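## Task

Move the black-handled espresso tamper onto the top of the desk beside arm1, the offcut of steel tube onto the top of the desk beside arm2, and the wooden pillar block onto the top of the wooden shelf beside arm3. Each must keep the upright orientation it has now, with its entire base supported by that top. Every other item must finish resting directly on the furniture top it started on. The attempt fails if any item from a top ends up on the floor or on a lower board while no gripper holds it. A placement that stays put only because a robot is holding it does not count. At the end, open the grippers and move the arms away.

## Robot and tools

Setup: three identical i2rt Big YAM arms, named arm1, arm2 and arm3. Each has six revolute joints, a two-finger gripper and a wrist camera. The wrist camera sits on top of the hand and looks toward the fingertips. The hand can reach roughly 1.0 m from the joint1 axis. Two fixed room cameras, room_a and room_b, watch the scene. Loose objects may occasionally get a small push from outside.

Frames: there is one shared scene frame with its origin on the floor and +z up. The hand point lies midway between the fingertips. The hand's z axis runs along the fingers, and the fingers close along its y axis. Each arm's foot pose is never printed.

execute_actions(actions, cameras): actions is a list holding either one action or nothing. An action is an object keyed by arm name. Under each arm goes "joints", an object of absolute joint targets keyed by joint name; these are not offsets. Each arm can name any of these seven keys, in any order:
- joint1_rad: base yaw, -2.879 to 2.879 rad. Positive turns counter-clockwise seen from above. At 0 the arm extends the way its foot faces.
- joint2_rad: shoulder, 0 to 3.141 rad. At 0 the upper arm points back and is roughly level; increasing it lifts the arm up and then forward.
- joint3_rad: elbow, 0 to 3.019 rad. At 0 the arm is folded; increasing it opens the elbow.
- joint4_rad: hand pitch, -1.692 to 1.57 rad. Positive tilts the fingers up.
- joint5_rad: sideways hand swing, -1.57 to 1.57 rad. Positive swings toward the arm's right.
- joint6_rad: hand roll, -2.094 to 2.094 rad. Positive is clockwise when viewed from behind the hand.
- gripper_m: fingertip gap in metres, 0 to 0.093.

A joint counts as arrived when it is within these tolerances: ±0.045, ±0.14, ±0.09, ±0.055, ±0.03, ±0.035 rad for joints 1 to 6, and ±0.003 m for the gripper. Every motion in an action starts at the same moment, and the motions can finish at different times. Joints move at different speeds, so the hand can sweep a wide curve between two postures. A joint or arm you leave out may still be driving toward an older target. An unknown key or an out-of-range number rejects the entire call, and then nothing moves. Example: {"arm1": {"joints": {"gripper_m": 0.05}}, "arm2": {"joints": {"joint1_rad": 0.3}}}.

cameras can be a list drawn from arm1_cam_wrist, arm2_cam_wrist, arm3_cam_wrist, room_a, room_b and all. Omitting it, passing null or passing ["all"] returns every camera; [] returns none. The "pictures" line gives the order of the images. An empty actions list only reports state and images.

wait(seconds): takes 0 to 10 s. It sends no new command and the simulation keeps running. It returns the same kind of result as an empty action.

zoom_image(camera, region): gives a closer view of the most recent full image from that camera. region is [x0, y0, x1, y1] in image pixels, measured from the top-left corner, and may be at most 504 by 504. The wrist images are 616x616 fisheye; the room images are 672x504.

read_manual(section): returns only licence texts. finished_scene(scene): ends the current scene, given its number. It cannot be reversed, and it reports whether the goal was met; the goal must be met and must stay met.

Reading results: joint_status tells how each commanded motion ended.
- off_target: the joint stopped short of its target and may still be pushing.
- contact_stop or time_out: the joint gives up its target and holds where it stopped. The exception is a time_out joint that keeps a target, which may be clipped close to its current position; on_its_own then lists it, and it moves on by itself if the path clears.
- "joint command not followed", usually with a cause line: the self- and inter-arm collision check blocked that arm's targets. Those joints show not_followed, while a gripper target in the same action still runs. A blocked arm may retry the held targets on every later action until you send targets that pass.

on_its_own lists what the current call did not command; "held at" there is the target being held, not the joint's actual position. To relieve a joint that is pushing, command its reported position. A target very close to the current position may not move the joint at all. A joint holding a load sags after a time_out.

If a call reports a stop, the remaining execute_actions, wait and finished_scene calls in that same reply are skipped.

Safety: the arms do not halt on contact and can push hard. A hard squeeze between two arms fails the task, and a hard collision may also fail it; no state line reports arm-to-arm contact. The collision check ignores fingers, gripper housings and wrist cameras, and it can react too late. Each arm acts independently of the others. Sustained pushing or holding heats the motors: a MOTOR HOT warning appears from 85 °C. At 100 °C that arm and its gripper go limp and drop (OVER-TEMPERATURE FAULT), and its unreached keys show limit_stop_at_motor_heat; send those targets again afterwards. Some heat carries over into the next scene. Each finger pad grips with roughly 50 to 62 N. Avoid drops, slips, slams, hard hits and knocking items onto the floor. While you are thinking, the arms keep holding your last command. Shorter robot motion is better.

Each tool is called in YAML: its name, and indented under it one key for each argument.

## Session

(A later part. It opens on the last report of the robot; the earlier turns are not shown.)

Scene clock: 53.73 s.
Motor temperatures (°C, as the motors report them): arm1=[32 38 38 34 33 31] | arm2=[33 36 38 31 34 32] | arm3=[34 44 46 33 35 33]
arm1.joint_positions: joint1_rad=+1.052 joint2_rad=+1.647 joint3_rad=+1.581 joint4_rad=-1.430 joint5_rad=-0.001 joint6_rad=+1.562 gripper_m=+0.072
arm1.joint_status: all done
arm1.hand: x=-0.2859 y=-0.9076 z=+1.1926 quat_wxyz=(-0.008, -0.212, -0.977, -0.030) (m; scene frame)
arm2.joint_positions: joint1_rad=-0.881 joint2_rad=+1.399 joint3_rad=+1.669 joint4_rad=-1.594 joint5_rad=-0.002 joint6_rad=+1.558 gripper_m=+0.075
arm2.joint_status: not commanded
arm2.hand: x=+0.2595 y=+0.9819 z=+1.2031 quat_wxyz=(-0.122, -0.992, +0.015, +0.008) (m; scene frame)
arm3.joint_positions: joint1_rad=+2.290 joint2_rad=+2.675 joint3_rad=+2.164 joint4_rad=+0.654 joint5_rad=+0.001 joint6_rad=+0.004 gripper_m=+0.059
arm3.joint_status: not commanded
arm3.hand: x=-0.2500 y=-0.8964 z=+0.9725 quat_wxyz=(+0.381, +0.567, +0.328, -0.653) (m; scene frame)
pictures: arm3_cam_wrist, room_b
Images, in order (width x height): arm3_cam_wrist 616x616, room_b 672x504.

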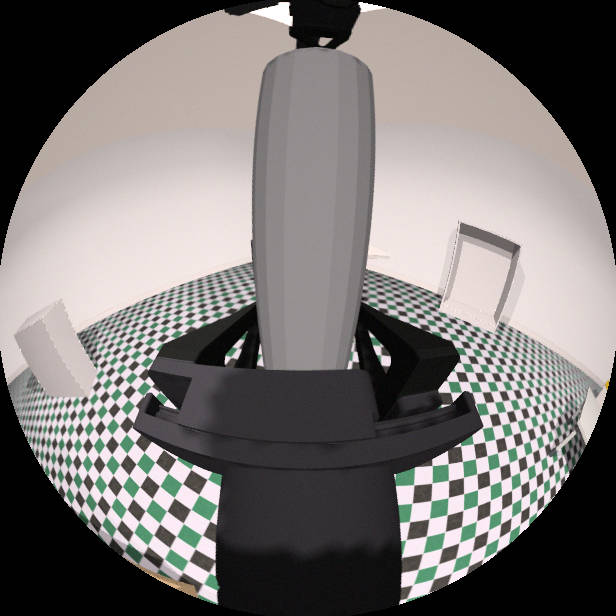

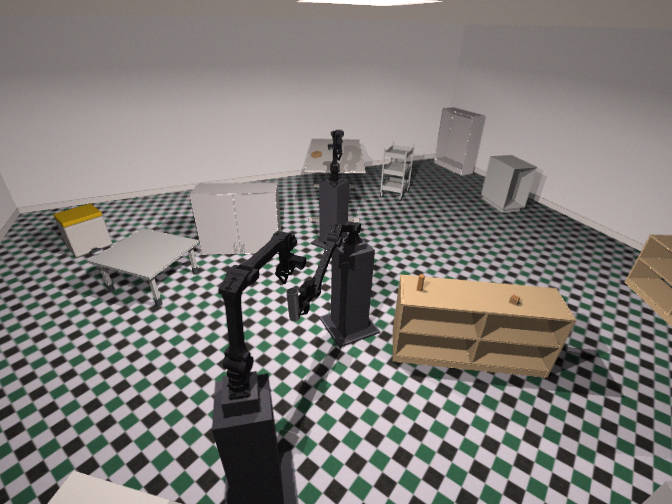

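execute_actions:
  actions:
    - {"arm3":{"joints":{"joint1_rad":-0.33}},"arm1":{"joints":{"joint2_rad":1.3}},"arm2":{"joints":{"joint1_rad":-0.92,"joint3_rad":1.96,"joint4_rad":-1.69,"gripper_m":0.093}}}
  cameras: []

execute_actions:
  actions:
    - {"arm2":{"joints":{"joint2_rad":1.71}}}
  cameras: ["arm2_cam_wrist","arm3_cam_wrist","room_a"]

Scene clock: 58.50 s.
Motor temperatures (°C, as the motors report them): arm1=[32 38 39 34 33 31] | arm2=[33 36 39 31 34 32] | arm3=[34 45 47 33 35 33]
arm1.joint_positions: joint1_rad=+1.052 joint2_rad=+1.310 joint3_rad=+1.590 joint4_rad=-1.432 joint5_rad=-0.001 joint6_rad=+1.563 gripper_m=+0.072
arm1.joint_status: all done
arm1.hand: x=-0.3111 y=-0.9608 z=+1.3561 quat_wxyz=(-0.045, -0.207, -0.957, -0.197) (m; scene frame)
arm2.joint_positions: joint1_rad=-0.917 joint2_rad=+1.388 joint3_rad=+1.923 joint4_rad=-1.670 joint5_rad=-0.002 joint6_rad=+1.558 gripper_m=+0.093
arm2.joint_status: all done
joint sent to its limit — the command would take arm2.joint4_rad past its lower limit, so that joint was sent only as far as its limit.
arm2.hand: x=+0.2443 y=+0.9827 z=+1.3114 quat_wxyz=(-0.214, -0.976, +0.032, +0.014) (m; scene frame)
arm3.joint_positions: joint1_rad=-0.321 joint2_rad=+2.682 joint3_rad=+2.165 joint4_rad=+0.641 joint5_rad=+0.002 joint6_rad=-0.004 gripper_m=+0.059
arm3.joint_status: all done
arm3.hand: x=+0.2176 y=+0.9114 z=+0.9633 quat_wxyz=(-0.528, +0.472, -0.465, -0.532) (m; scene frame)
pictures: none
No camera images: the call's "cameras" was empty. Leave "cameras" out to get every camera's image.

Scene clock: 59.97 s.
Motor temperatures (°C, as the motors report them): arm1=[32 38 39 34 33 31] | arm2=[33 36 39 31 34 32] | arm3=[34 45 47 33 35 33]
arm1.joint_positions: joint1_rad=+1.052 joint2_rad=+1.310 joint3_rad=+1.590 joint4_rad=-1.432 joint5_rad=-0.001 joint6_rad=+1.563 gripper_m=+0.072
arm1.joint_status: not commanded
arm1.hand: x=-0.3111 y=-0.9608 z=+1.3561 quat_wxyz=(-0.045, -0.207, -0.957, -0.197) (m; scene frame)
arm2.joint_positions: joint1_rad=-0.917 joint2_rad=+1.698 joint3_rad=+1.936 joint4_rad=-1.673 joint5_rad=-0.002 joint6_rad=+1.558 gripper_m=+0.093
arm2.joint_status: all done
arm2.hand: x=+0.2355 y=+0.8938 z=+1.1679 quat_wxyz=(-0.066, -0.997, +0.034, +0.007) (m; scene frame)
arm3.joint_positions: joint1_rad=-0.321 joint2_rad=+2.682 joint3_rad=+2.165 joint4_rad=+0.641 joint5_rad=+0.002 joint6_rad=-0.004 gripper_m=+0.059
arm3.joint_status: not commanded
arm3.hand: x=+0.2176 y=+0.9114 z=+0.9633 quat_wxyz=(-0.528, +0.472, -0.465, -0.532) (m; scene frame)
pictures: arm2_cam_wrist, arm3_cam_wrist, room_a
Images, in order (width x height): arm2_cam_wrist 616x616, arm3_cam_wrist 616x616, room_a 672x504.

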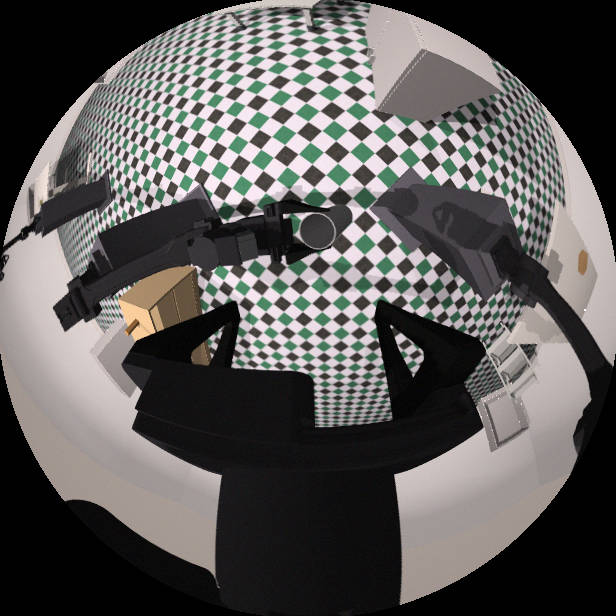

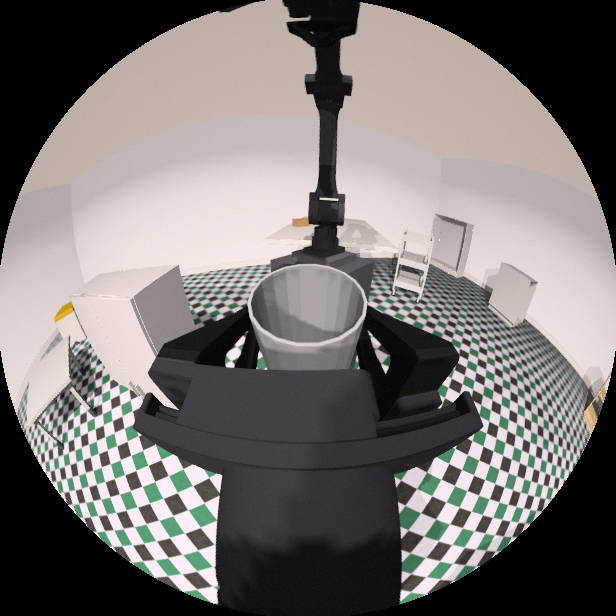

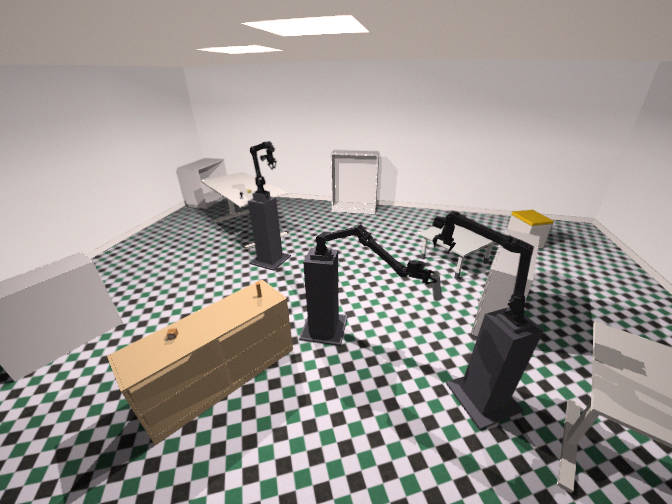

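execute_actions:
  actions:
    - {"arm3":{"joints":{"joint2_rad":2.28,"joint3_rad":1.4,"joint4_rad":0.95,"joint6_rad":1.57}},"arm2":{"joints":{"joint2_rad":1.2,"joint3_rad":0.73,"joint4_rad":-0.6,"joint1_rad":-0.986}}}
  cameras: ["arm3_cam_wrist","room_a"]

execute_actions:
  actions:
    - {"arm2":{"joints":{"joint2_rad":1.84,"joint4_rad":1.13}}}
  cameras: ["arm2_cam_wrist","arm3_cam_wrist","room_a"]

zoom_image:
  camera: "room_a"
  region: [360,210,500,310]

Scene clock: 64.10 s.
Motor temperatures (°C, as the motors report them): arm1=[32 38 39 34 33 31] | arm2=[33 36 38 31 34 32] | arm3=[34 45 47 33 35 34]
arm1.joint_positions: joint1_rad=+1.052 joint2_rad=+1.310 joint3_rad=+1.590 joint4_rad=-1.432 joint5_rad=-0.001 joint6_rad=+1.563 gripper_m=+0.072
arm1.joint_status: not commanded
arm1.hand: x=-0.3111 y=-0.9608 z=+1.3561 quat_wxyz=(-0.045, -0.207, -0.957, -0.197) (m; scene frame)
arm2.joint_positions: joint1_rad=-0.993 joint2_rad=+1.205 joint3_rad=+0.738 joint4_rad=-0.614 joint5_rad=-0.001 joint6_rad=+1.558 gripper_m=+0.093
arm2.joint_status: all done
arm2.hand: x=+0.2131 y=+1.0329 z=+0.9445 quat_wxyz=(-0.241, -0.968, +0.069, +0.025) (m; scene frame)
arm3.joint_positions: joint1_rad=-0.321 joint2_rad=+2.313 joint3_rad=+1.377 joint4_rad=+0.926 joint5_rad=+0.001 joint6_rad=+1.529 gripper_m=+0.059
arm3.joint_status: joint6_rad time_out (moved +1.533 of +1.574); the others done
arm3.on_its_own: joint6_rad reads +1.529 and still pushes toward +1.570 since a time_out
arm3.hand: x=+0.2196 y=+0.7443 z=+0.9378 quat_wxyz=(-0.011, +0.019, -0.710, -0.703) (m; scene frame)
pictures: arm3_cam_wrist, room_a
Images, in order (width x height): arm3_cam_wrist 616x616, room_a 672x504.

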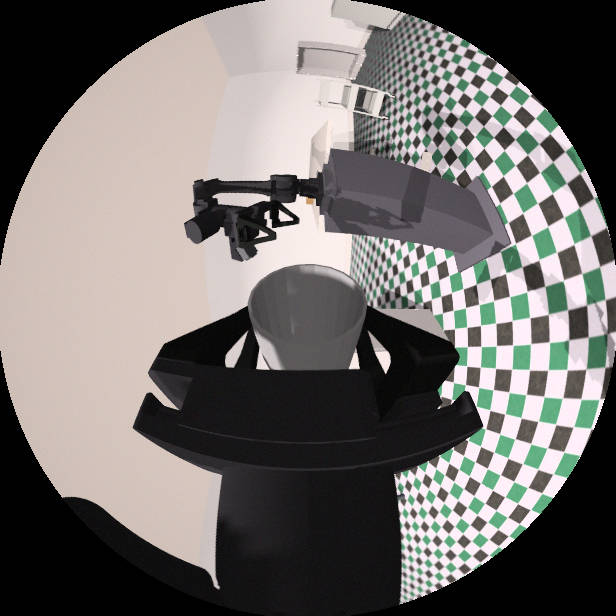

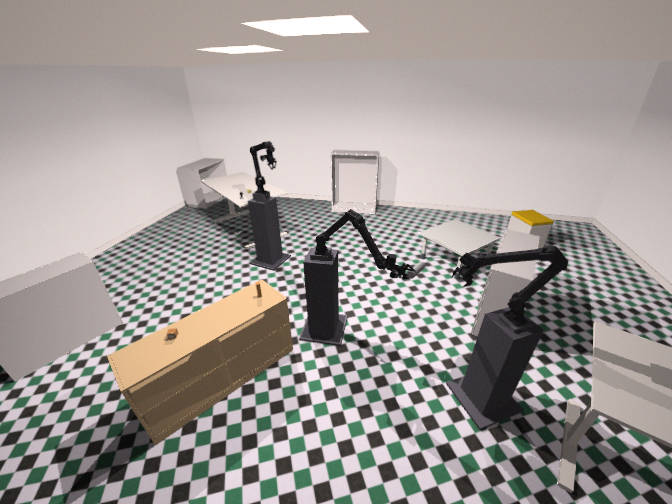

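not run: a stop came earlier in this reply.

Region (360, 210, 500, 310) of room_a's 672x504 image, scaled by 3.600, with more detail than that image has; it fills the top 360 rows of this view, and the rest is white.

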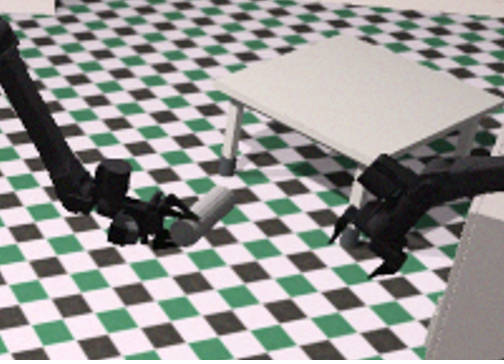

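execute_actions:
  actions:
    - {"arm2":{"joints":{"joint2_rad":1.86,"joint3_rad":0.59,"joint4_rad":1.29}}}
  cameras: ["arm2_cam_wrist","room_a"]

zoom_image:
  camera: "room_a"
  region: [360,210,500,310]

Scene clock: 66.20 s.
Motor temperatures (°C, as the motors report them): arm1=[32 37 39 34 33 31] | arm2=[33 36 38 31 34 32] | arm3=[34 45 47 33 35 34]
arm1.joint_positions: joint1_rad=+1.052 joint2_rad=+1.310 joint3_rad=+1.590 joint4_rad=-1.432 joint5_rad=-0.001 joint6_rad=+1.563 gripper_m=+0.072
arm1.joint_status: not commanded
arm1.hand: x=-0.3111 y=-0.9608 z=+1.3561 quat_wxyz=(-0.045, -0.207, -0.957, -0.197) (m; scene frame)
arm2.joint_positions: joint1_rad=-0.993 joint2_rad=+1.859 joint3_rad=+0.595 joint4_rad=+1.273 joint5_rad=-0.001 joint6_rad=+1.558 gripper_m=+0.093
arm2.joint_status: all done
arm2.hand: x=+0.1896 y=+0.8857 z=+0.9363 quat_wxyz=(-0.706, -0.703, +0.047, +0.064) (m; scene frame)
arm3.joint_positions: joint1_rad=-0.321 joint2_rad=+2.313 joint3_rad=+1.377 joint4_rad=+0.926 joint5_rad=+0.001 joint6_rad=+1.529 gripper_m=+0.059
arm3.joint_status: not commanded
arm3.on_its_own: joint6_rad reads +1.529 and still pushes toward +1.570 since a time_out
arm3.hand: x=+0.2196 y=+0.7443 z=+0.9378 quat_wxyz=(-0.011, +0.019, -0.710, -0.703) (m; scene frame)
pictures: arm2_cam_wrist, room_a
Images, in order (width x height): arm2_cam_wrist 616x616, room_a 672x504.

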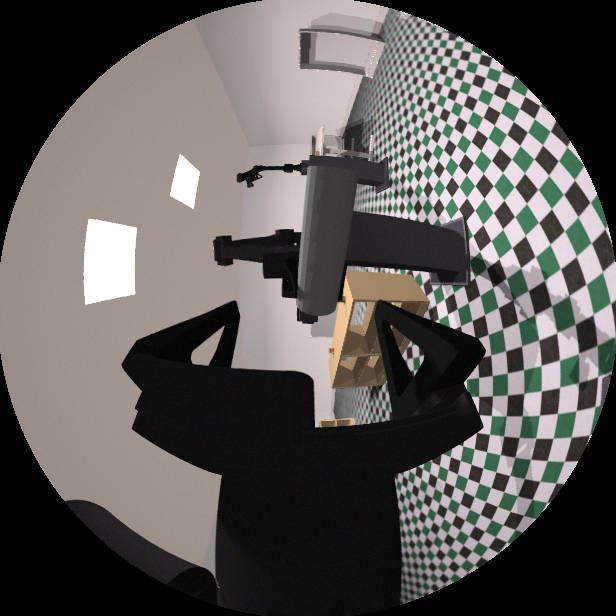

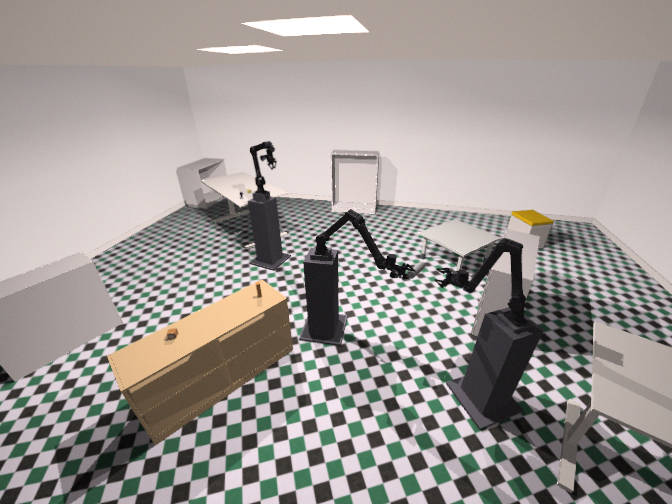

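Region (360, 210, 500, 310) of room_a's 672x504 image, scaled by 3.600, with more detail than that image has; it fills the top 360 rows of this view, and the rest is white.

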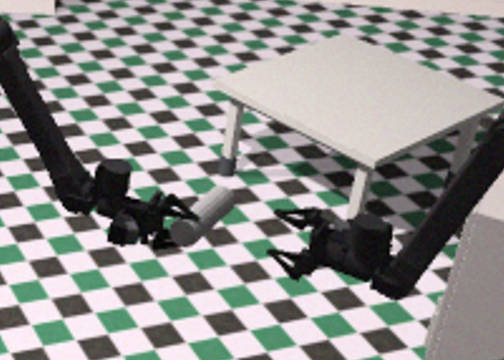

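execute_actions:
  actions:
    - {"arm2":{"joints":{"joint1_rad":-1.04,"joint2_rad":2.005,"joint3_rad":0.825,"joint4_rad":1.18}}}
  cameras: ["arm2_cam_wrist","room_a"]

zoom_image:
  camera: "room_a"
  region: [380,230,480,300]

Scene clock: 67.33 s.
Motor temperatures (°C, as the motors report them): arm1=[32 37 39 34 33 31] | arm2=[33 36 37 31 34 32] | arm3=[34 45 47 33 35 34]
arm1.joint_positions: joint1_rad=+1.052 joint2_rad=+1.310 joint3_rad=+1.590 joint4_rad=-1.432 joint5_rad=-0.001 joint6_rad=+1.563 gripper_m=+0.072
arm1.joint_status: not commanded
arm1.hand: x=-0.3111 y=-0.9608 z=+1.3561 quat_wxyz=(-0.045, -0.207, -0.957, -0.197) (m; scene frame)
arm2.joint_positions: joint1_rad=-1.038 joint2_rad=+2.005 joint3_rad=+0.802 joint4_rad=+1.185 joint5_rad=-0.001 joint6_rad=+1.558 gripper_m=+0.093
arm2.joint_status: all done
arm2.hand: x=+0.1503 y=+0.8214 z=+0.9090 quat_wxyz=(-0.696, -0.711, +0.064, +0.079) (m; scene frame)
arm3.joint_positions: joint1_rad=-0.321 joint2_rad=+2.313 joint3_rad=+1.377 joint4_rad=+0.926 joint5_rad=+0.001 joint6_rad=+1.529 gripper_m=+0.059
arm3.joint_status: not commanded
arm3.on_its_own: joint6_rad reads +1.529 and still pushes toward +1.570 since a time_out
arm3.hand: x=+0.2196 y=+0.7443 z=+0.9378 quat_wxyz=(-0.011, +0.019, -0.710, -0.703) (m; scene frame)
pictures: arm2_cam_wrist, room_a
Images, in order (width x height): arm2_cam_wrist 616x616, room_a 672x504.

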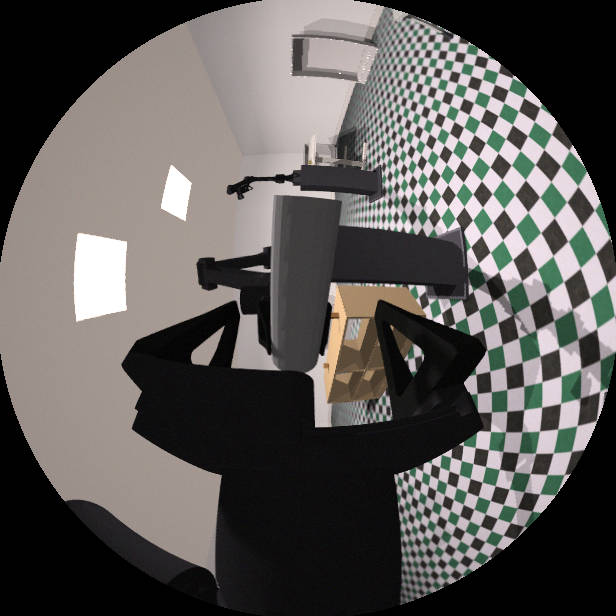

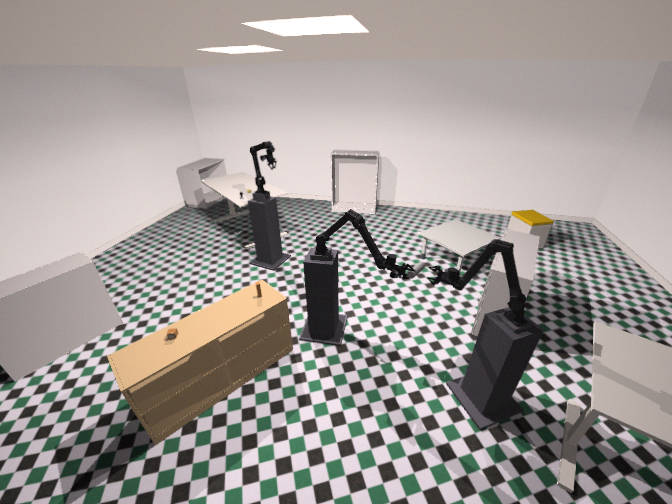

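Region (380, 230, 480, 300) of room_a's 672x504 image, scaled by 5.040, with more detail than that image has; it fills the top 353 rows of this view, and the rest is white.

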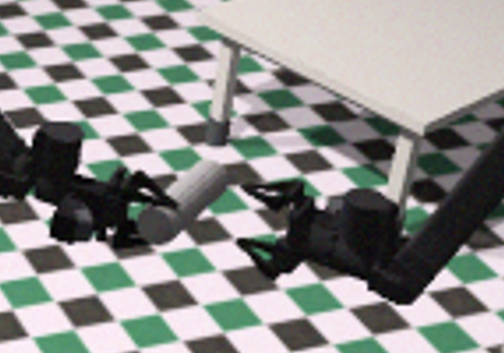

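execute_actions:
  actions:
    - {"arm2":{"joints":{"joint2_rad":2.11,"joint3_rad":1.1,"joint4_rad":1.035}}}
  cameras: ["arm2_cam_wrist","room_a"]

zoom_image:
  camera: "room_a"
  region: [380,230,480,300]

Scene clock: 68.70 s.
Motor temperatures (°C, as the motors report them): arm1=[32 37 39 34 33 31] | arm2=[33 36 37 31 34 32] | arm3=[34 45 46 33 35 34]
arm1.joint_positions: joint1_rad=+1.052 joint2_rad=+1.310 joint3_rad=+1.590 joint4_rad=-1.432 joint5_rad=-0.001 joint6_rad=+1.563 gripper_m=+0.072
arm1.joint_status: not commanded
arm1.hand: x=-0.3111 y=-0.9608 z=+1.3561 quat_wxyz=(-0.045, -0.207, -0.957, -0.197) (m; scene frame)
arm2.joint_positions: joint1_rad=-1.038 joint2_rad=+2.105 joint3_rad=+1.076 joint4_rad=+1.045 joint5_rad=+0.000 joint6_rad=+1.559 gripper_m=+0.093
arm2.joint_status: all done
arm2.hand: x=+0.1322 y=+0.7334 z=+0.9225 quat_wxyz=(-0.708, -0.699, +0.063, +0.080) (m; scene frame)
arm3.joint_positions: joint1_rad=-0.322 joint2_rad=+2.313 joint3_rad=+1.377 joint4_rad=+0.926 joint5_rad=-0.002 joint6_rad=+1.530 gripper_m=+0.059
arm3.joint_status: not commanded
arm3.on_its_own: joint6_rad reads +1.530 and still pushes toward +1.570 since a time_out
arm3.hand: x=+0.2193 y=+0.7443 z=+0.9378 quat_wxyz=(-0.009, +0.020, -0.710, -0.703) (m; scene frame)
pictures: arm2_cam_wrist, room_a
Images, in order (width x height): arm2_cam_wrist 616x616, room_a 672x504.

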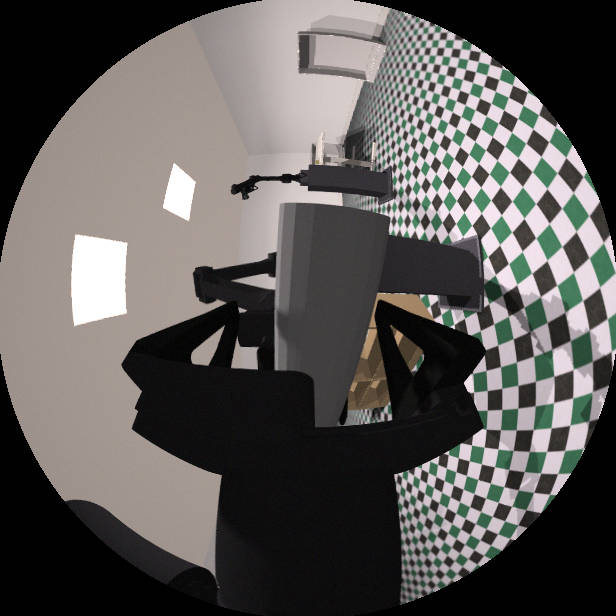

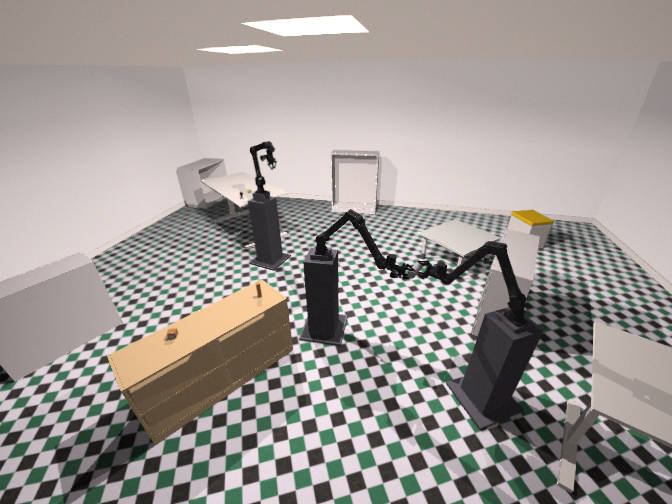

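Region (380, 230, 480, 300) of room_a's 672x504 image, scaled by 5.040, with more detail than that image has; it fills the top 353 rows of this view, and the rest is white.

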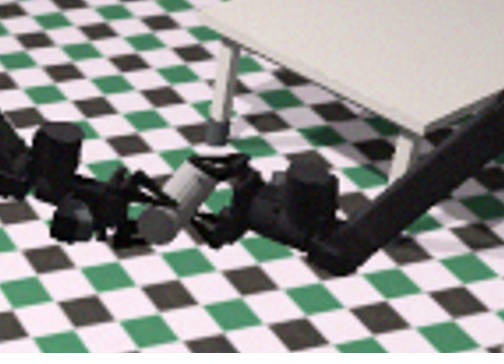

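execute_actions:
  actions:
    - {"arm2":{"joints":{"joint2_rad":2.16,"joint3_rad":1.175,"joint4_rad":1.0}}}
  cameras: ["arm2_cam_wrist"]

execute_actions:
  actions:
    - {"arm2":{"joints":{"gripper_m":0}}}
  cameras: ["arm2_cam_wrist","room_a"]

zoom_image:
  camera: "room_a"
  region: [380,230,480,300]

Scene clock: 69.53 s.
Motor temperatures (°C, as the motors report them): arm1=[32 37 39 34 33 31] | arm2=[33 36 37 31 34 32] | arm3=[34 45 46 33 35 34]
arm1.joint_positions: joint1_rad=+1.052 joint2_rad=+1.310 joint3_rad=+1.590 joint4_rad=-1.432 joint5_rad=-0.001 joint6_rad=+1.563 gripper_m=+0.072
arm1.joint_status: not commanded
arm1.hand: x=-0.3111 y=-0.9608 z=+1.3561 quat_wxyz=(-0.045, -0.207, -0.957, -0.197) (m; scene frame)
arm2.joint_positions: joint1_rad=-1.038 joint2_rad=+2.145 joint3_rad=+1.138 joint4_rad=+1.009 joint5_rad=+0.000 joint6_rad=+1.559 gripper_m=+0.093
arm2.joint_status: all done
arm2.hand: x=+0.1284 y=+0.7151 z=+0.9132 quat_wxyz=(-0.703, -0.704, +0.064, +0.080) (m; scene frame)
arm3.joint_positions: joint1_rad=-0.322 joint2_rad=+2.313 joint3_rad=+1.377 joint4_rad=+0.926 joint5_rad=-0.002 joint6_rad=+1.530 gripper_m=+0.059
arm3.joint_status: not commanded
arm3.on_its_own: joint6_rad reads +1.530 and still pushes toward +1.570 since a time_out
arm3.hand: x=+0.2193 y=+0.7443 z=+0.9378 quat_wxyz=(-0.009, +0.020, -0.710, -0.703) (m; scene frame)
pictures: arm2_cam_wrist
Images, in order (width x height): arm2_cam_wrist 616x616.

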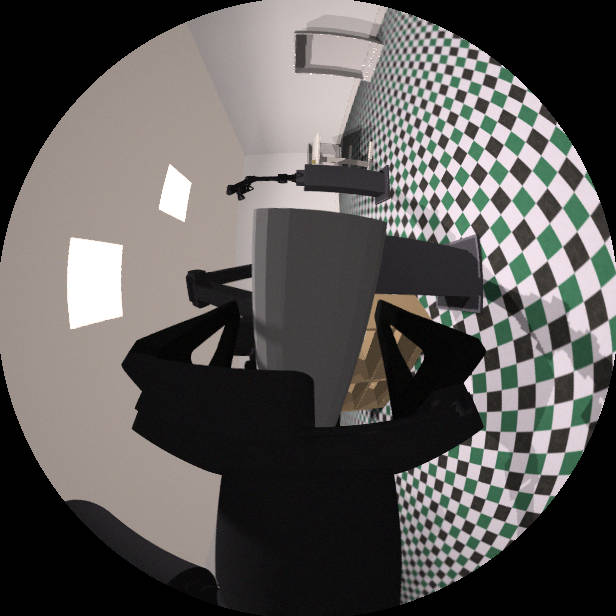

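Scene clock: 70.23 s.
Motor temperatures (°C, as the motors report them): arm1=[32 37 40 34 33 31] | arm2=[33 36 37 31 34 32] | arm3=[34 45 46 33 35 34]
arm1.joint_positions: joint1_rad=+1.052 joint2_rad=+1.310 joint3_rad=+1.590 joint4_rad=-1.432 joint5_rad=-0.001 joint6_rad=+1.563 gripper_m=+0.072
arm1.joint_status: not commanded
arm1.hand: x=-0.3111 y=-0.9608 z=+1.3561 quat_wxyz=(-0.045, -0.207, -0.957, -0.197) (m; scene frame)
arm2.joint_positions: joint1_rad=-1.038 joint2_rad=+2.145 joint3_rad=+1.139 joint4_rad=+1.008 joint5_rad=-0.001 joint6_rad=+1.583 gripper_m=+0.060
arm2.joint_status: gripper_m off_target (ended at +0.060, target +0.000)
arm2.hand: x=+0.1285 y=+0.7147 z=+0.9134 quat_wxyz=(-0.704, -0.704, +0.071, +0.071) (m; scene frame)
arm3.joint_positions: joint1_rad=-0.322 joint2_rad=+2.313 joint3_rad=+1.377 joint4_rad=+0.925 joint5_rad=-0.002 joint6_rad=+1.550 gripper_m=+0.059
arm3.joint_status: not commanded
arm3.hand: x=+0.2194 y=+0.7443 z=+0.9375 quat_wxyz=(-0.003, +0.012, -0.711, -0.703) (m; scene frame)
pictures: arm2_cam_wrist, room_a
Images, in order (width x height): arm2_cam_wrist 616x616, room_a 672x504.

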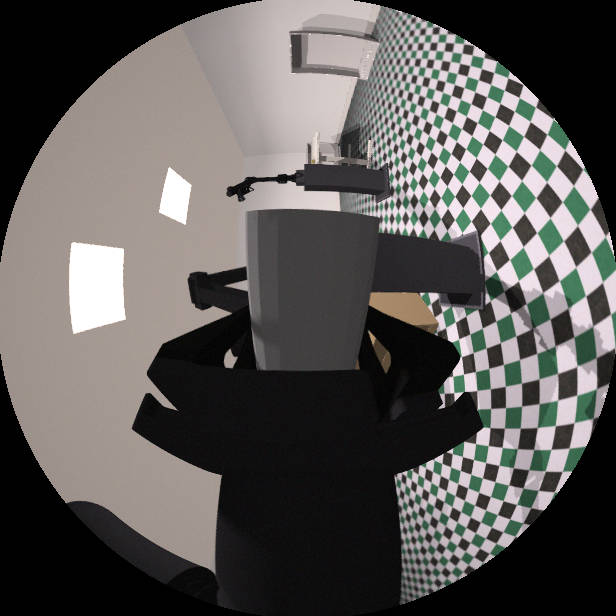

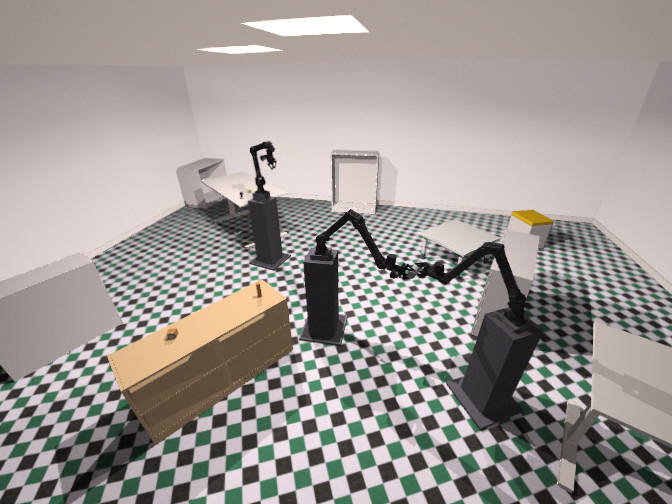

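Region (380, 230, 480, 300) of room_a's 672x504 image, scaled by 5.040, with more detail than that image has; it fills the top 353 rows of this view, and the rest is white.

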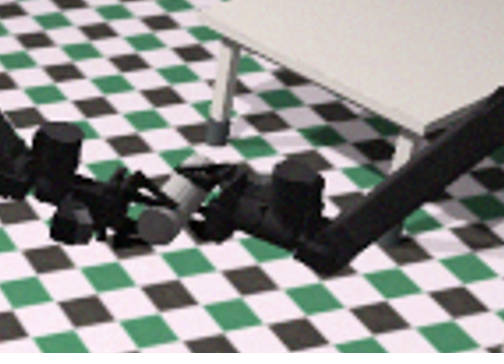

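execute_actions:
  actions:
    - {"arm3":{"joints":{"gripper_m":0.093}}}
  cameras: []

execute_actions:
  actions:
    - {"arm3":{"joints":{"joint2_rad":2.12,"joint3_rad":0.89,"joint4_rad":1.23}}}
  cameras: []

execute_actions:
  actions:
    - {"arm2":{"joints":{"joint2_rad":1.6,"joint3_rad":0.6,"joint4_rad":1.04,"joint6_rad":0}}}
  cameras: ["room_a"]

execute_actions:
  actions:
    - {"arm2":{"joints":{"joint1_rad":0.5}}}
  cameras: []

execute_actions:
  actions:
    - {"arm2":{"joints":{"joint1_rad":2.0}}}
  cameras: ["arm2_cam_wrist","room_a","room_b"]

Scene clock: 71.37 s.
Motor temperatures (°C, as the motors report them): arm1=[32 37 40 34 33 31] | arm2=[33 37 37 31 34 32] | arm3=[34 45 46 33 35 34]
arm1.joint_positions: joint1_rad=+1.052 joint2_rad=+1.310 joint3_rad=+1.590 joint4_rad=-1.432 joint5_rad=-0.001 joint6_rad=+1.563 gripper_m=+0.072
arm1.joint_status: not commanded
arm1.hand: x=-0.3111 y=-0.9608 z=+1.3561 quat_wxyz=(-0.045, -0.207, -0.957, -0.197) (m; scene frame)
arm2.joint_positions: joint1_rad=-1.038 joint2_rad=+2.157 joint3_rad=+1.139 joint4_rad=+0.999 joint5_rad=+0.000 joint6_rad=+1.581 gripper_m=+0.060
arm2.joint_status: not commanded
arm2.hand: x=+0.1283 y=+0.7153 z=+0.9029 quat_wxyz=(-0.696, -0.711, +0.072, +0.071) (m; scene frame)
arm3.joint_positions: joint1_rad=-0.322 joint2_rad=+2.310 joint3_rad=+1.377 joint4_rad=+0.926 joint5_rad=-0.002 joint6_rad=+1.561 gripper_m=+0.093
arm3.joint_status: all done
arm3.hand: x=+0.2194 y=+0.7445 z=+0.9403 quat_wxyz=(+0.002, +0.008, -0.709, -0.705) (m; scene frame)
pictures: none
No camera images: the call's "cameras" was empty. Leave "cameras" out to get every camera's image.

Scene clock: 72.53 s.
Motor temperatures (°C, as the motors report them): arm1=[32 37 40 34 33 31] | arm2=[33 37 37 31 34 32] | arm3=[34 45 46 33 35 34]
arm1.joint_positions: joint1_rad=+1.052 joint2_rad=+1.310 joint3_rad=+1.590 joint4_rad=-1.432 joint5_rad=-0.001 joint6_rad=+1.563 gripper_m=+0.072
arm1.joint_status: not commanded
arm1.hand: x=-0.3111 y=-0.9608 z=+1.3561 quat_wxyz=(-0.045, -0.207, -0.957, -0.197) (m; scene frame)
arm2.joint_positions: joint1_rad=-1.038 joint2_rad=+2.186 joint3_rad=+1.160 joint4_rad=+0.981 joint5_rad=+0.000 joint6_rad=+1.570 gripper_m=+0.060
arm2.joint_status: not commanded
arm2.hand: x=+0.1274 y=+0.7106 z=+0.8867 quat_wxyz=(-0.686, -0.720, +0.069, +0.074) (m; scene frame)
arm3.joint_positions: joint1_rad=-0.322 joint2_rad=+2.110 joint3_rad=+0.894 joint4_rad=+1.219 joint5_rad=-0.002 joint6_rad=+1.564 gripper_m=+0.093
arm3.joint_status: all done
arm3.hand: x=+0.2212 y=+0.5971 z=+0.9476 quat_wxyz=(+0.002, +0.007, -0.706, -0.708) (m; scene frame)
pictures: none
No camera images: the call's "cameras" was empty. Leave "cameras" out to get every camera's image.

Scene clock: 74.70 s.
Motor temperatures (°C, as the motors report them): arm1=[32 37 40 34 33 31] | arm2=[33 37 37 32 34 32] | arm3=[34 45 45 33 35 34]
arm1.joint_positions: joint1_rad=+1.052 joint2_rad=+1.310 joint3_rad=+1.590 joint4_rad=-1.432 joint5_rad=-0.001 joint6_rad=+1.563 gripper_m=+0.072
arm1.joint_status: not commanded
arm1.hand: x=-0.3111 y=-0.9608 z=+1.3561 quat_wxyz=(-0.045, -0.207, -0.957, -0.197) (m; scene frame)
arm2.joint_positions: joint1_rad=-1.038 joint2_rad=+1.617 joint3_rad=+0.589 joint4_rad=+1.008 joint5_rad=+0.000 joint6_rad=+0.014 gripper_m=+0.060
arm2.joint_status: all done
arm2.hand: x=+0.1665 y=+0.8952 z=+0.9986 quat_wxyz=(-0.443, -0.554, -0.451, +0.542) (m; scene frame)
arm3.joint_positions: joint1_rad=-0.322 joint2_rad=+2.110 joint3_rad=+0.894 joint4_rad=+1.219 joint5_rad=-0.002 joint6_rad=+1.564 gripper_m=+0.093
arm3.joint_status: not commanded
arm3.hand: x=+0.2212 y=+0.5971 z=+0.9476 quat_wxyz=(+0.002, +0.007, -0.706, -0.708) (m; scene frame)
pictures: room_a
Images, in order (width x height): room_a 672x504.

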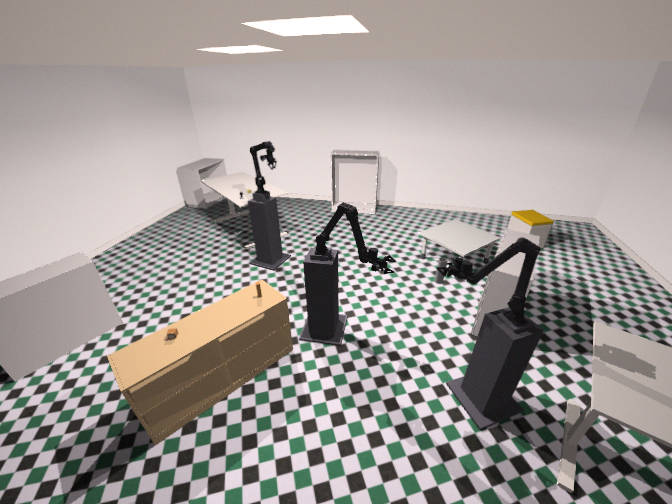

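Scene clock: 76.53 s.
Motor temperatures (°C, as the motors report them): arm1=[32 37 40 34 33 31] | arm2=[33 37 37 32 34 32] | arm3=[34 44 45 33 35 34]
arm1.joint_positions: joint1_rad=+1.052 joint2_rad=+1.310 joint3_rad=+1.590 joint4_rad=-1.432 joint5_rad=-0.001 joint6_rad=+1.563 gripper_m=+0.072
arm1.joint_status: not commanded
arm1.hand: x=-0.3111 y=-0.9608 z=+1.3561 quat_wxyz=(-0.045, -0.207, -0.957, -0.197) (m; scene frame)
arm2.joint_positions: joint1_rad=+0.506 joint2_rad=+1.617 joint3_rad=+0.589 joint4_rad=+1.008 joint5_rad=-0.002 joint6_rad=+0.011 gripper_m=+0.060
arm2.joint_status: all done
arm2.hand: x=+0.8138 y=+1.3090 z=+0.9933 quat_wxyz=(-0.692, -0.086, -0.713, +0.075) (m; scene frame)
arm3.joint_positions: joint1_rad=-0.322 joint2_rad=+2.110 joint3_rad=+0.894 joint4_rad=+1.219 joint5_rad=-0.002 joint6_rad=+1.564 gripper_m=+0.093
arm3.joint_status: not commanded
arm3.hand: x=+0.2212 y=+0.5971 z=+0.9476 quat_wxyz=(+0.002, +0.007, -0.706, -0.708) (m; scene frame)
pictures: none
No camera images: the call's "cameras" was empty. Leave "cameras" out to get every camera's image.

Scene clock: 78.37 s.
Motor temperatures (°C, as the motors report them): arm1=[32 37 40 34 33 31] | arm2=[33 37 37 32 34 32] | arm3=[34 44 44 33 35 34]
arm1.joint_positions: joint1_rad=+1.052 joint2_rad=+1.310 joint3_rad=+1.590 joint4_rad=-1.432 joint5_rad=-0.001 joint6_rad=+1.563 gripper_m=+0.072
arm1.joint_status: not commanded
arm1.hand: x=-0.3111 y=-0.9608 z=+1.3561 quat_wxyz=(-0.045, -0.207, -0.957, -0.197) (m; scene frame)
arm2.joint_positions: joint1_rad=+2.006 joint2_rad=+1.617 joint3_rad=+0.589 joint4_rad=+1.008 joint5_rad=-0.002 joint6_rad=+0.010 gripper_m=+0.060
arm2.joint_status: all done
arm2.hand: x=+0.4408 y=+1.9602 z=+0.9996 quat_wxyz=(-0.559, +0.418, -0.578, -0.422) (m; scene frame)
arm3.joint_positions: joint1_rad=-0.322 joint2_rad=+2.110 joint3_rad=+0.894 joint4_rad=+1.219 joint5_rad=-0.002 joint6_rad=+1.564 gripper_m=+0.093
arm3.joint_status: not commanded
arm3.hand: x=+0.2212 y=+0.5971 z=+0.9476 quat_wxyz=(+0.002, +0.007, -0.706, -0.708) (m; scene frame)
pictures: arm2_cam_wrist, room_a, room_b
Images, in order (width x height): arm2_cam_wrist 616x616, room_a 672x504, room_b 672x504.

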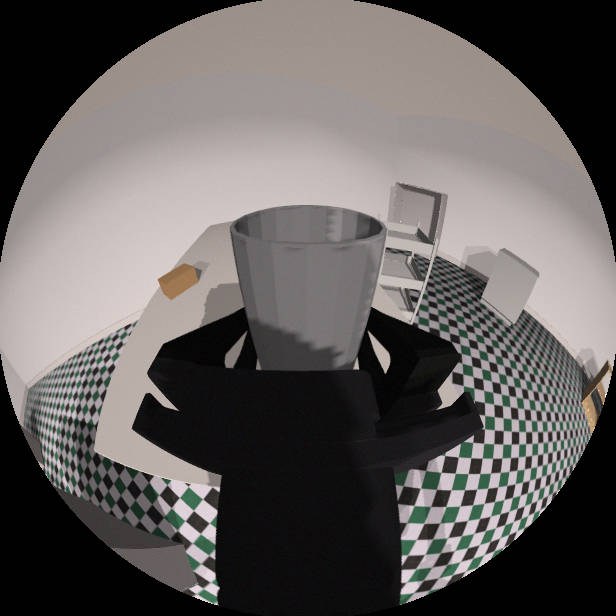

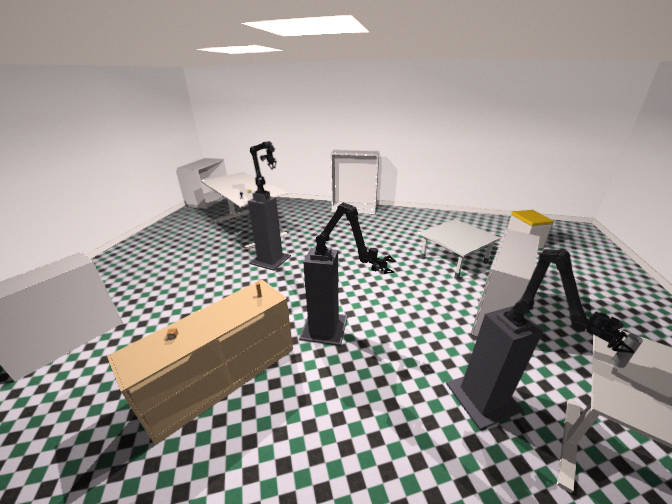

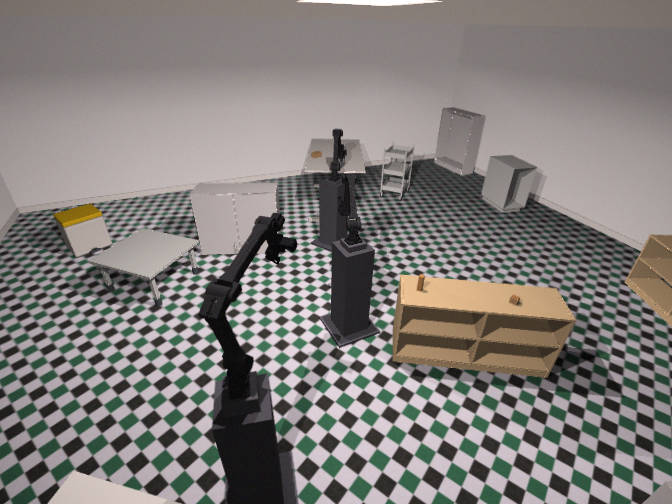

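execute_actions:
  actions:
    - {"arm2":{"joints":{"joint2_rad":1.98,"joint3_rad":0.9,"joint4_rad":1.13}},"arm3":{"joints":{"joint1_rad":-0.6,"joint6_rad":0}}}
  cameras: ["arm3_cam_wrist","room_a"]

zoom_image:
  camera: "room_a"
  region: [552,290,672,410]

Scene clock: 80.73 s.
Motor temperatures (°C, as the motors report them): arm1=[32 37 40 34 33 31] | arm2=[33 37 37 32 34 32] | arm3=[34 44 44 33 35 34]
arm1.joint_positions: joint1_rad=+1.052 joint2_rad=+1.310 joint3_rad=+1.590 joint4_rad=-1.432 joint5_rad=-0.001 joint6_rad=+1.563 gripper_m=+0.072
arm1.joint_status: not commanded
arm1.hand: x=-0.3111 y=-0.9608 z=+1.3561 quat_wxyz=(-0.045, -0.207, -0.957, -0.197) (m; scene frame)
arm2.joint_positions: joint1_rad=+2.006 joint2_rad=+2.013 joint3_rad=+0.854 joint4_rad=+1.090 joint5_rad=-0.002 joint6_rad=+0.010 gripper_m=+0.060
arm2.joint_status: all done
arm2.hand: x=+0.4674 y=+2.0494 z=+0.9024 quat_wxyz=(-0.544, +0.428, -0.592, -0.411) (m; scene frame)
arm3.joint_positions: joint1_rad=-0.607 joint2_rad=+2.110 joint3_rad=+0.894 joint4_rad=+1.219 joint5_rad=+0.000 joint6_rad=+0.010 gripper_m=+0.093
arm3.joint_status: all done
arm3.hand: x=+0.4059 y=+0.5728 z=+0.9476 quat_wxyz=(-0.562, +0.424, -0.565, -0.431) (m; scene frame)
pictures: arm3_cam_wrist, room_a
Images, in order (width x height): arm3_cam_wrist 616x616, room_a 672x504.

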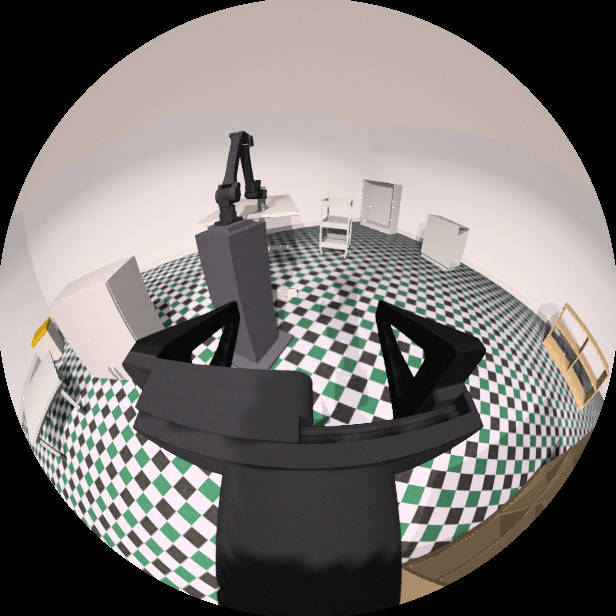

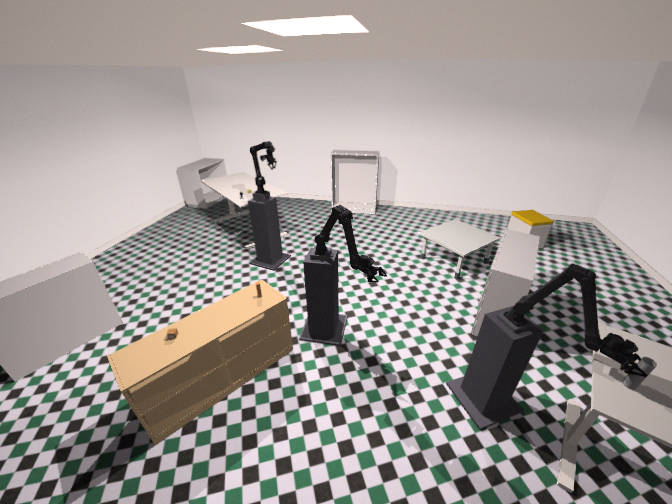

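Region (552, 290, 672, 410) of room_a's 672x504 image, scaled by 4.200, with more detail than that image has.

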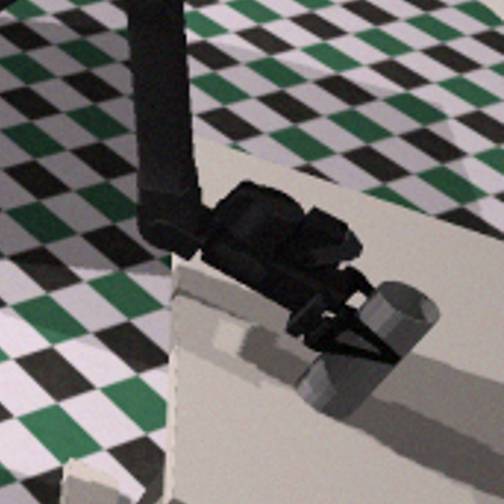

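execute_actions:
  actions:
    - {"arm2":{"joints":{"joint2_rad":2.03,"joint4_rad":1.19}}}
  cameras: ["arm2_cam_wrist","room_a","arm3_cam_wrist"]

zoom_image:
  camera: "room_a"
  region: [552,290,672,410]

zoom_image:
  camera: "arm3_cam_wrist"
  region: [220,160,310,230]

Scene clock: 81.53 s.
Motor temperatures (°C, as the motors report them): arm1=[32 37 40 34 33 31] | arm2=[33 37 37 32 34 32] | arm3=[34 43 44 33 35 34]
arm1.joint_positions: joint1_rad=+1.052 joint2_rad=+1.310 joint3_rad=+1.590 joint4_rad=-1.432 joint5_rad=-0.001 joint6_rad=+1.563 gripper_m=+0.072
arm1.joint_status: not commanded
arm1.hand: x=-0.3111 y=-0.9608 z=+1.3561 quat_wxyz=(-0.045, -0.207, -0.957, -0.197) (m; scene frame)
arm2.joint_positions: joint1_rad=+2.006 joint2_rad=+2.038 joint3_rad=+0.854 joint4_rad=+1.150 joint5_rad=-0.002 joint6_rad=+0.009 gripper_m=+0.060
arm2.joint_status: all done
arm2.hand: x=+0.4672 y=+2.0489 z=+0.9015 quat_wxyz=(-0.555, +0.421, -0.583, -0.419) (m; scene frame)
arm3.joint_positions: joint1_rad=-0.607 joint2_rad=+2.110 joint3_rad=+0.894 joint4_rad=+1.219 joint5_rad=+0.000 joint6_rad=+0.010 gripper_m=+0.093
arm3.joint_status: not commanded
arm3.hand: x=+0.4059 y=+0.5728 z=+0.9476 quat_wxyz=(-0.562, +0.424, -0.565, -0.431) (m; scene frame)
pictures: arm2_cam_wrist, arm3_cam_wrist, room_a
Images, in order (width x height): arm2_cam_wrist 616x616, arm3_cam_wrist 616x616, room_a 672x504.

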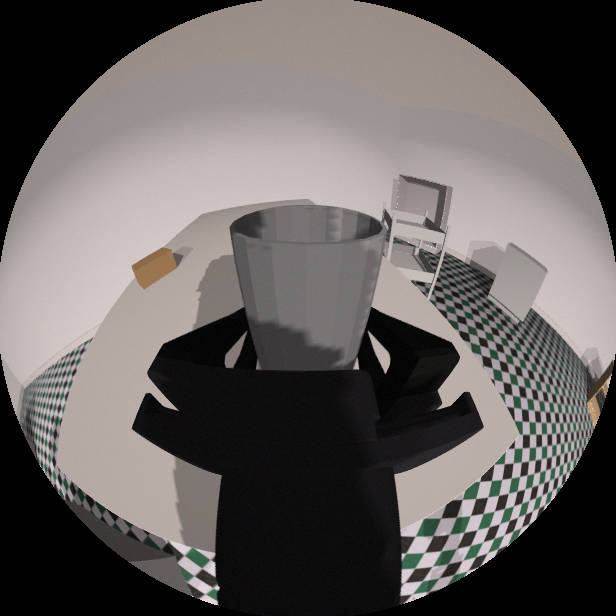

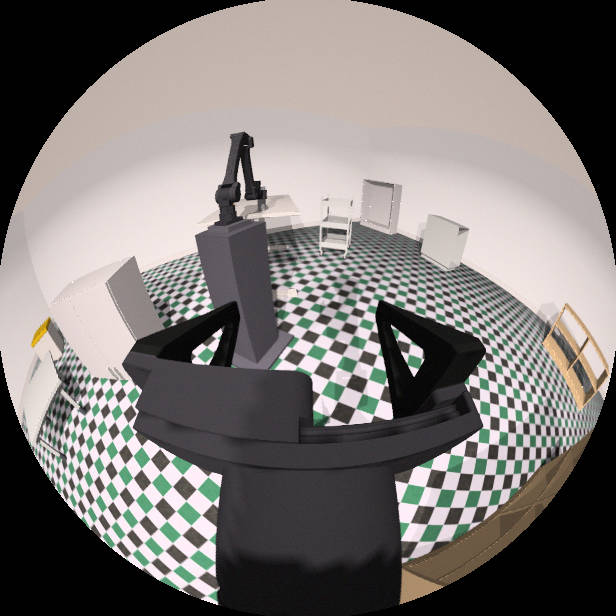

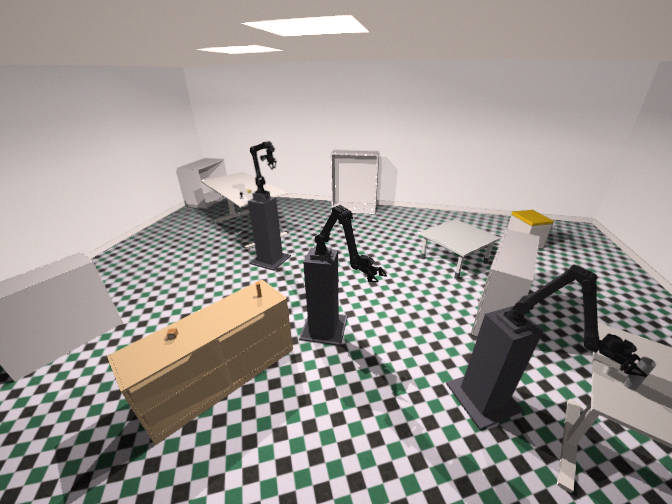

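Region (552, 290, 672, 410) of room_a's 672x504 image, scaled by 4.200, with more detail than that image has.

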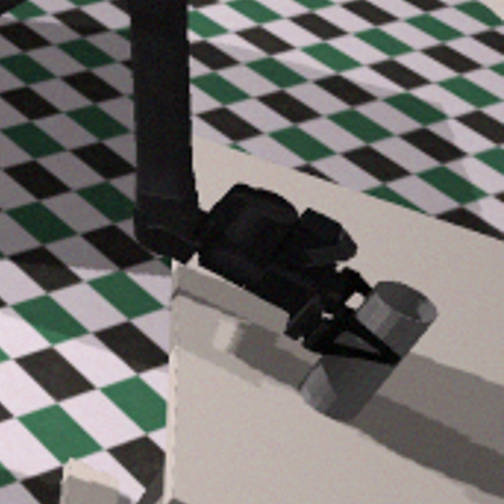

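Region (220, 160, 310, 230) of arm3_cam_wrist's 616x616 image, scaled by 5.600, with more detail than that image has.

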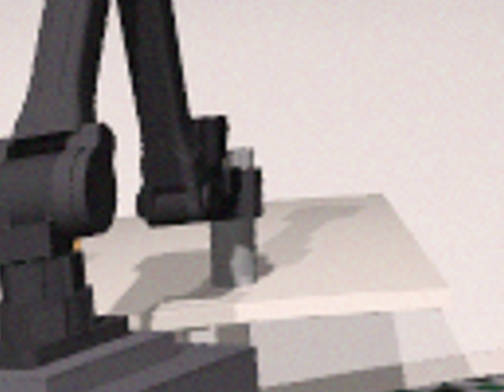

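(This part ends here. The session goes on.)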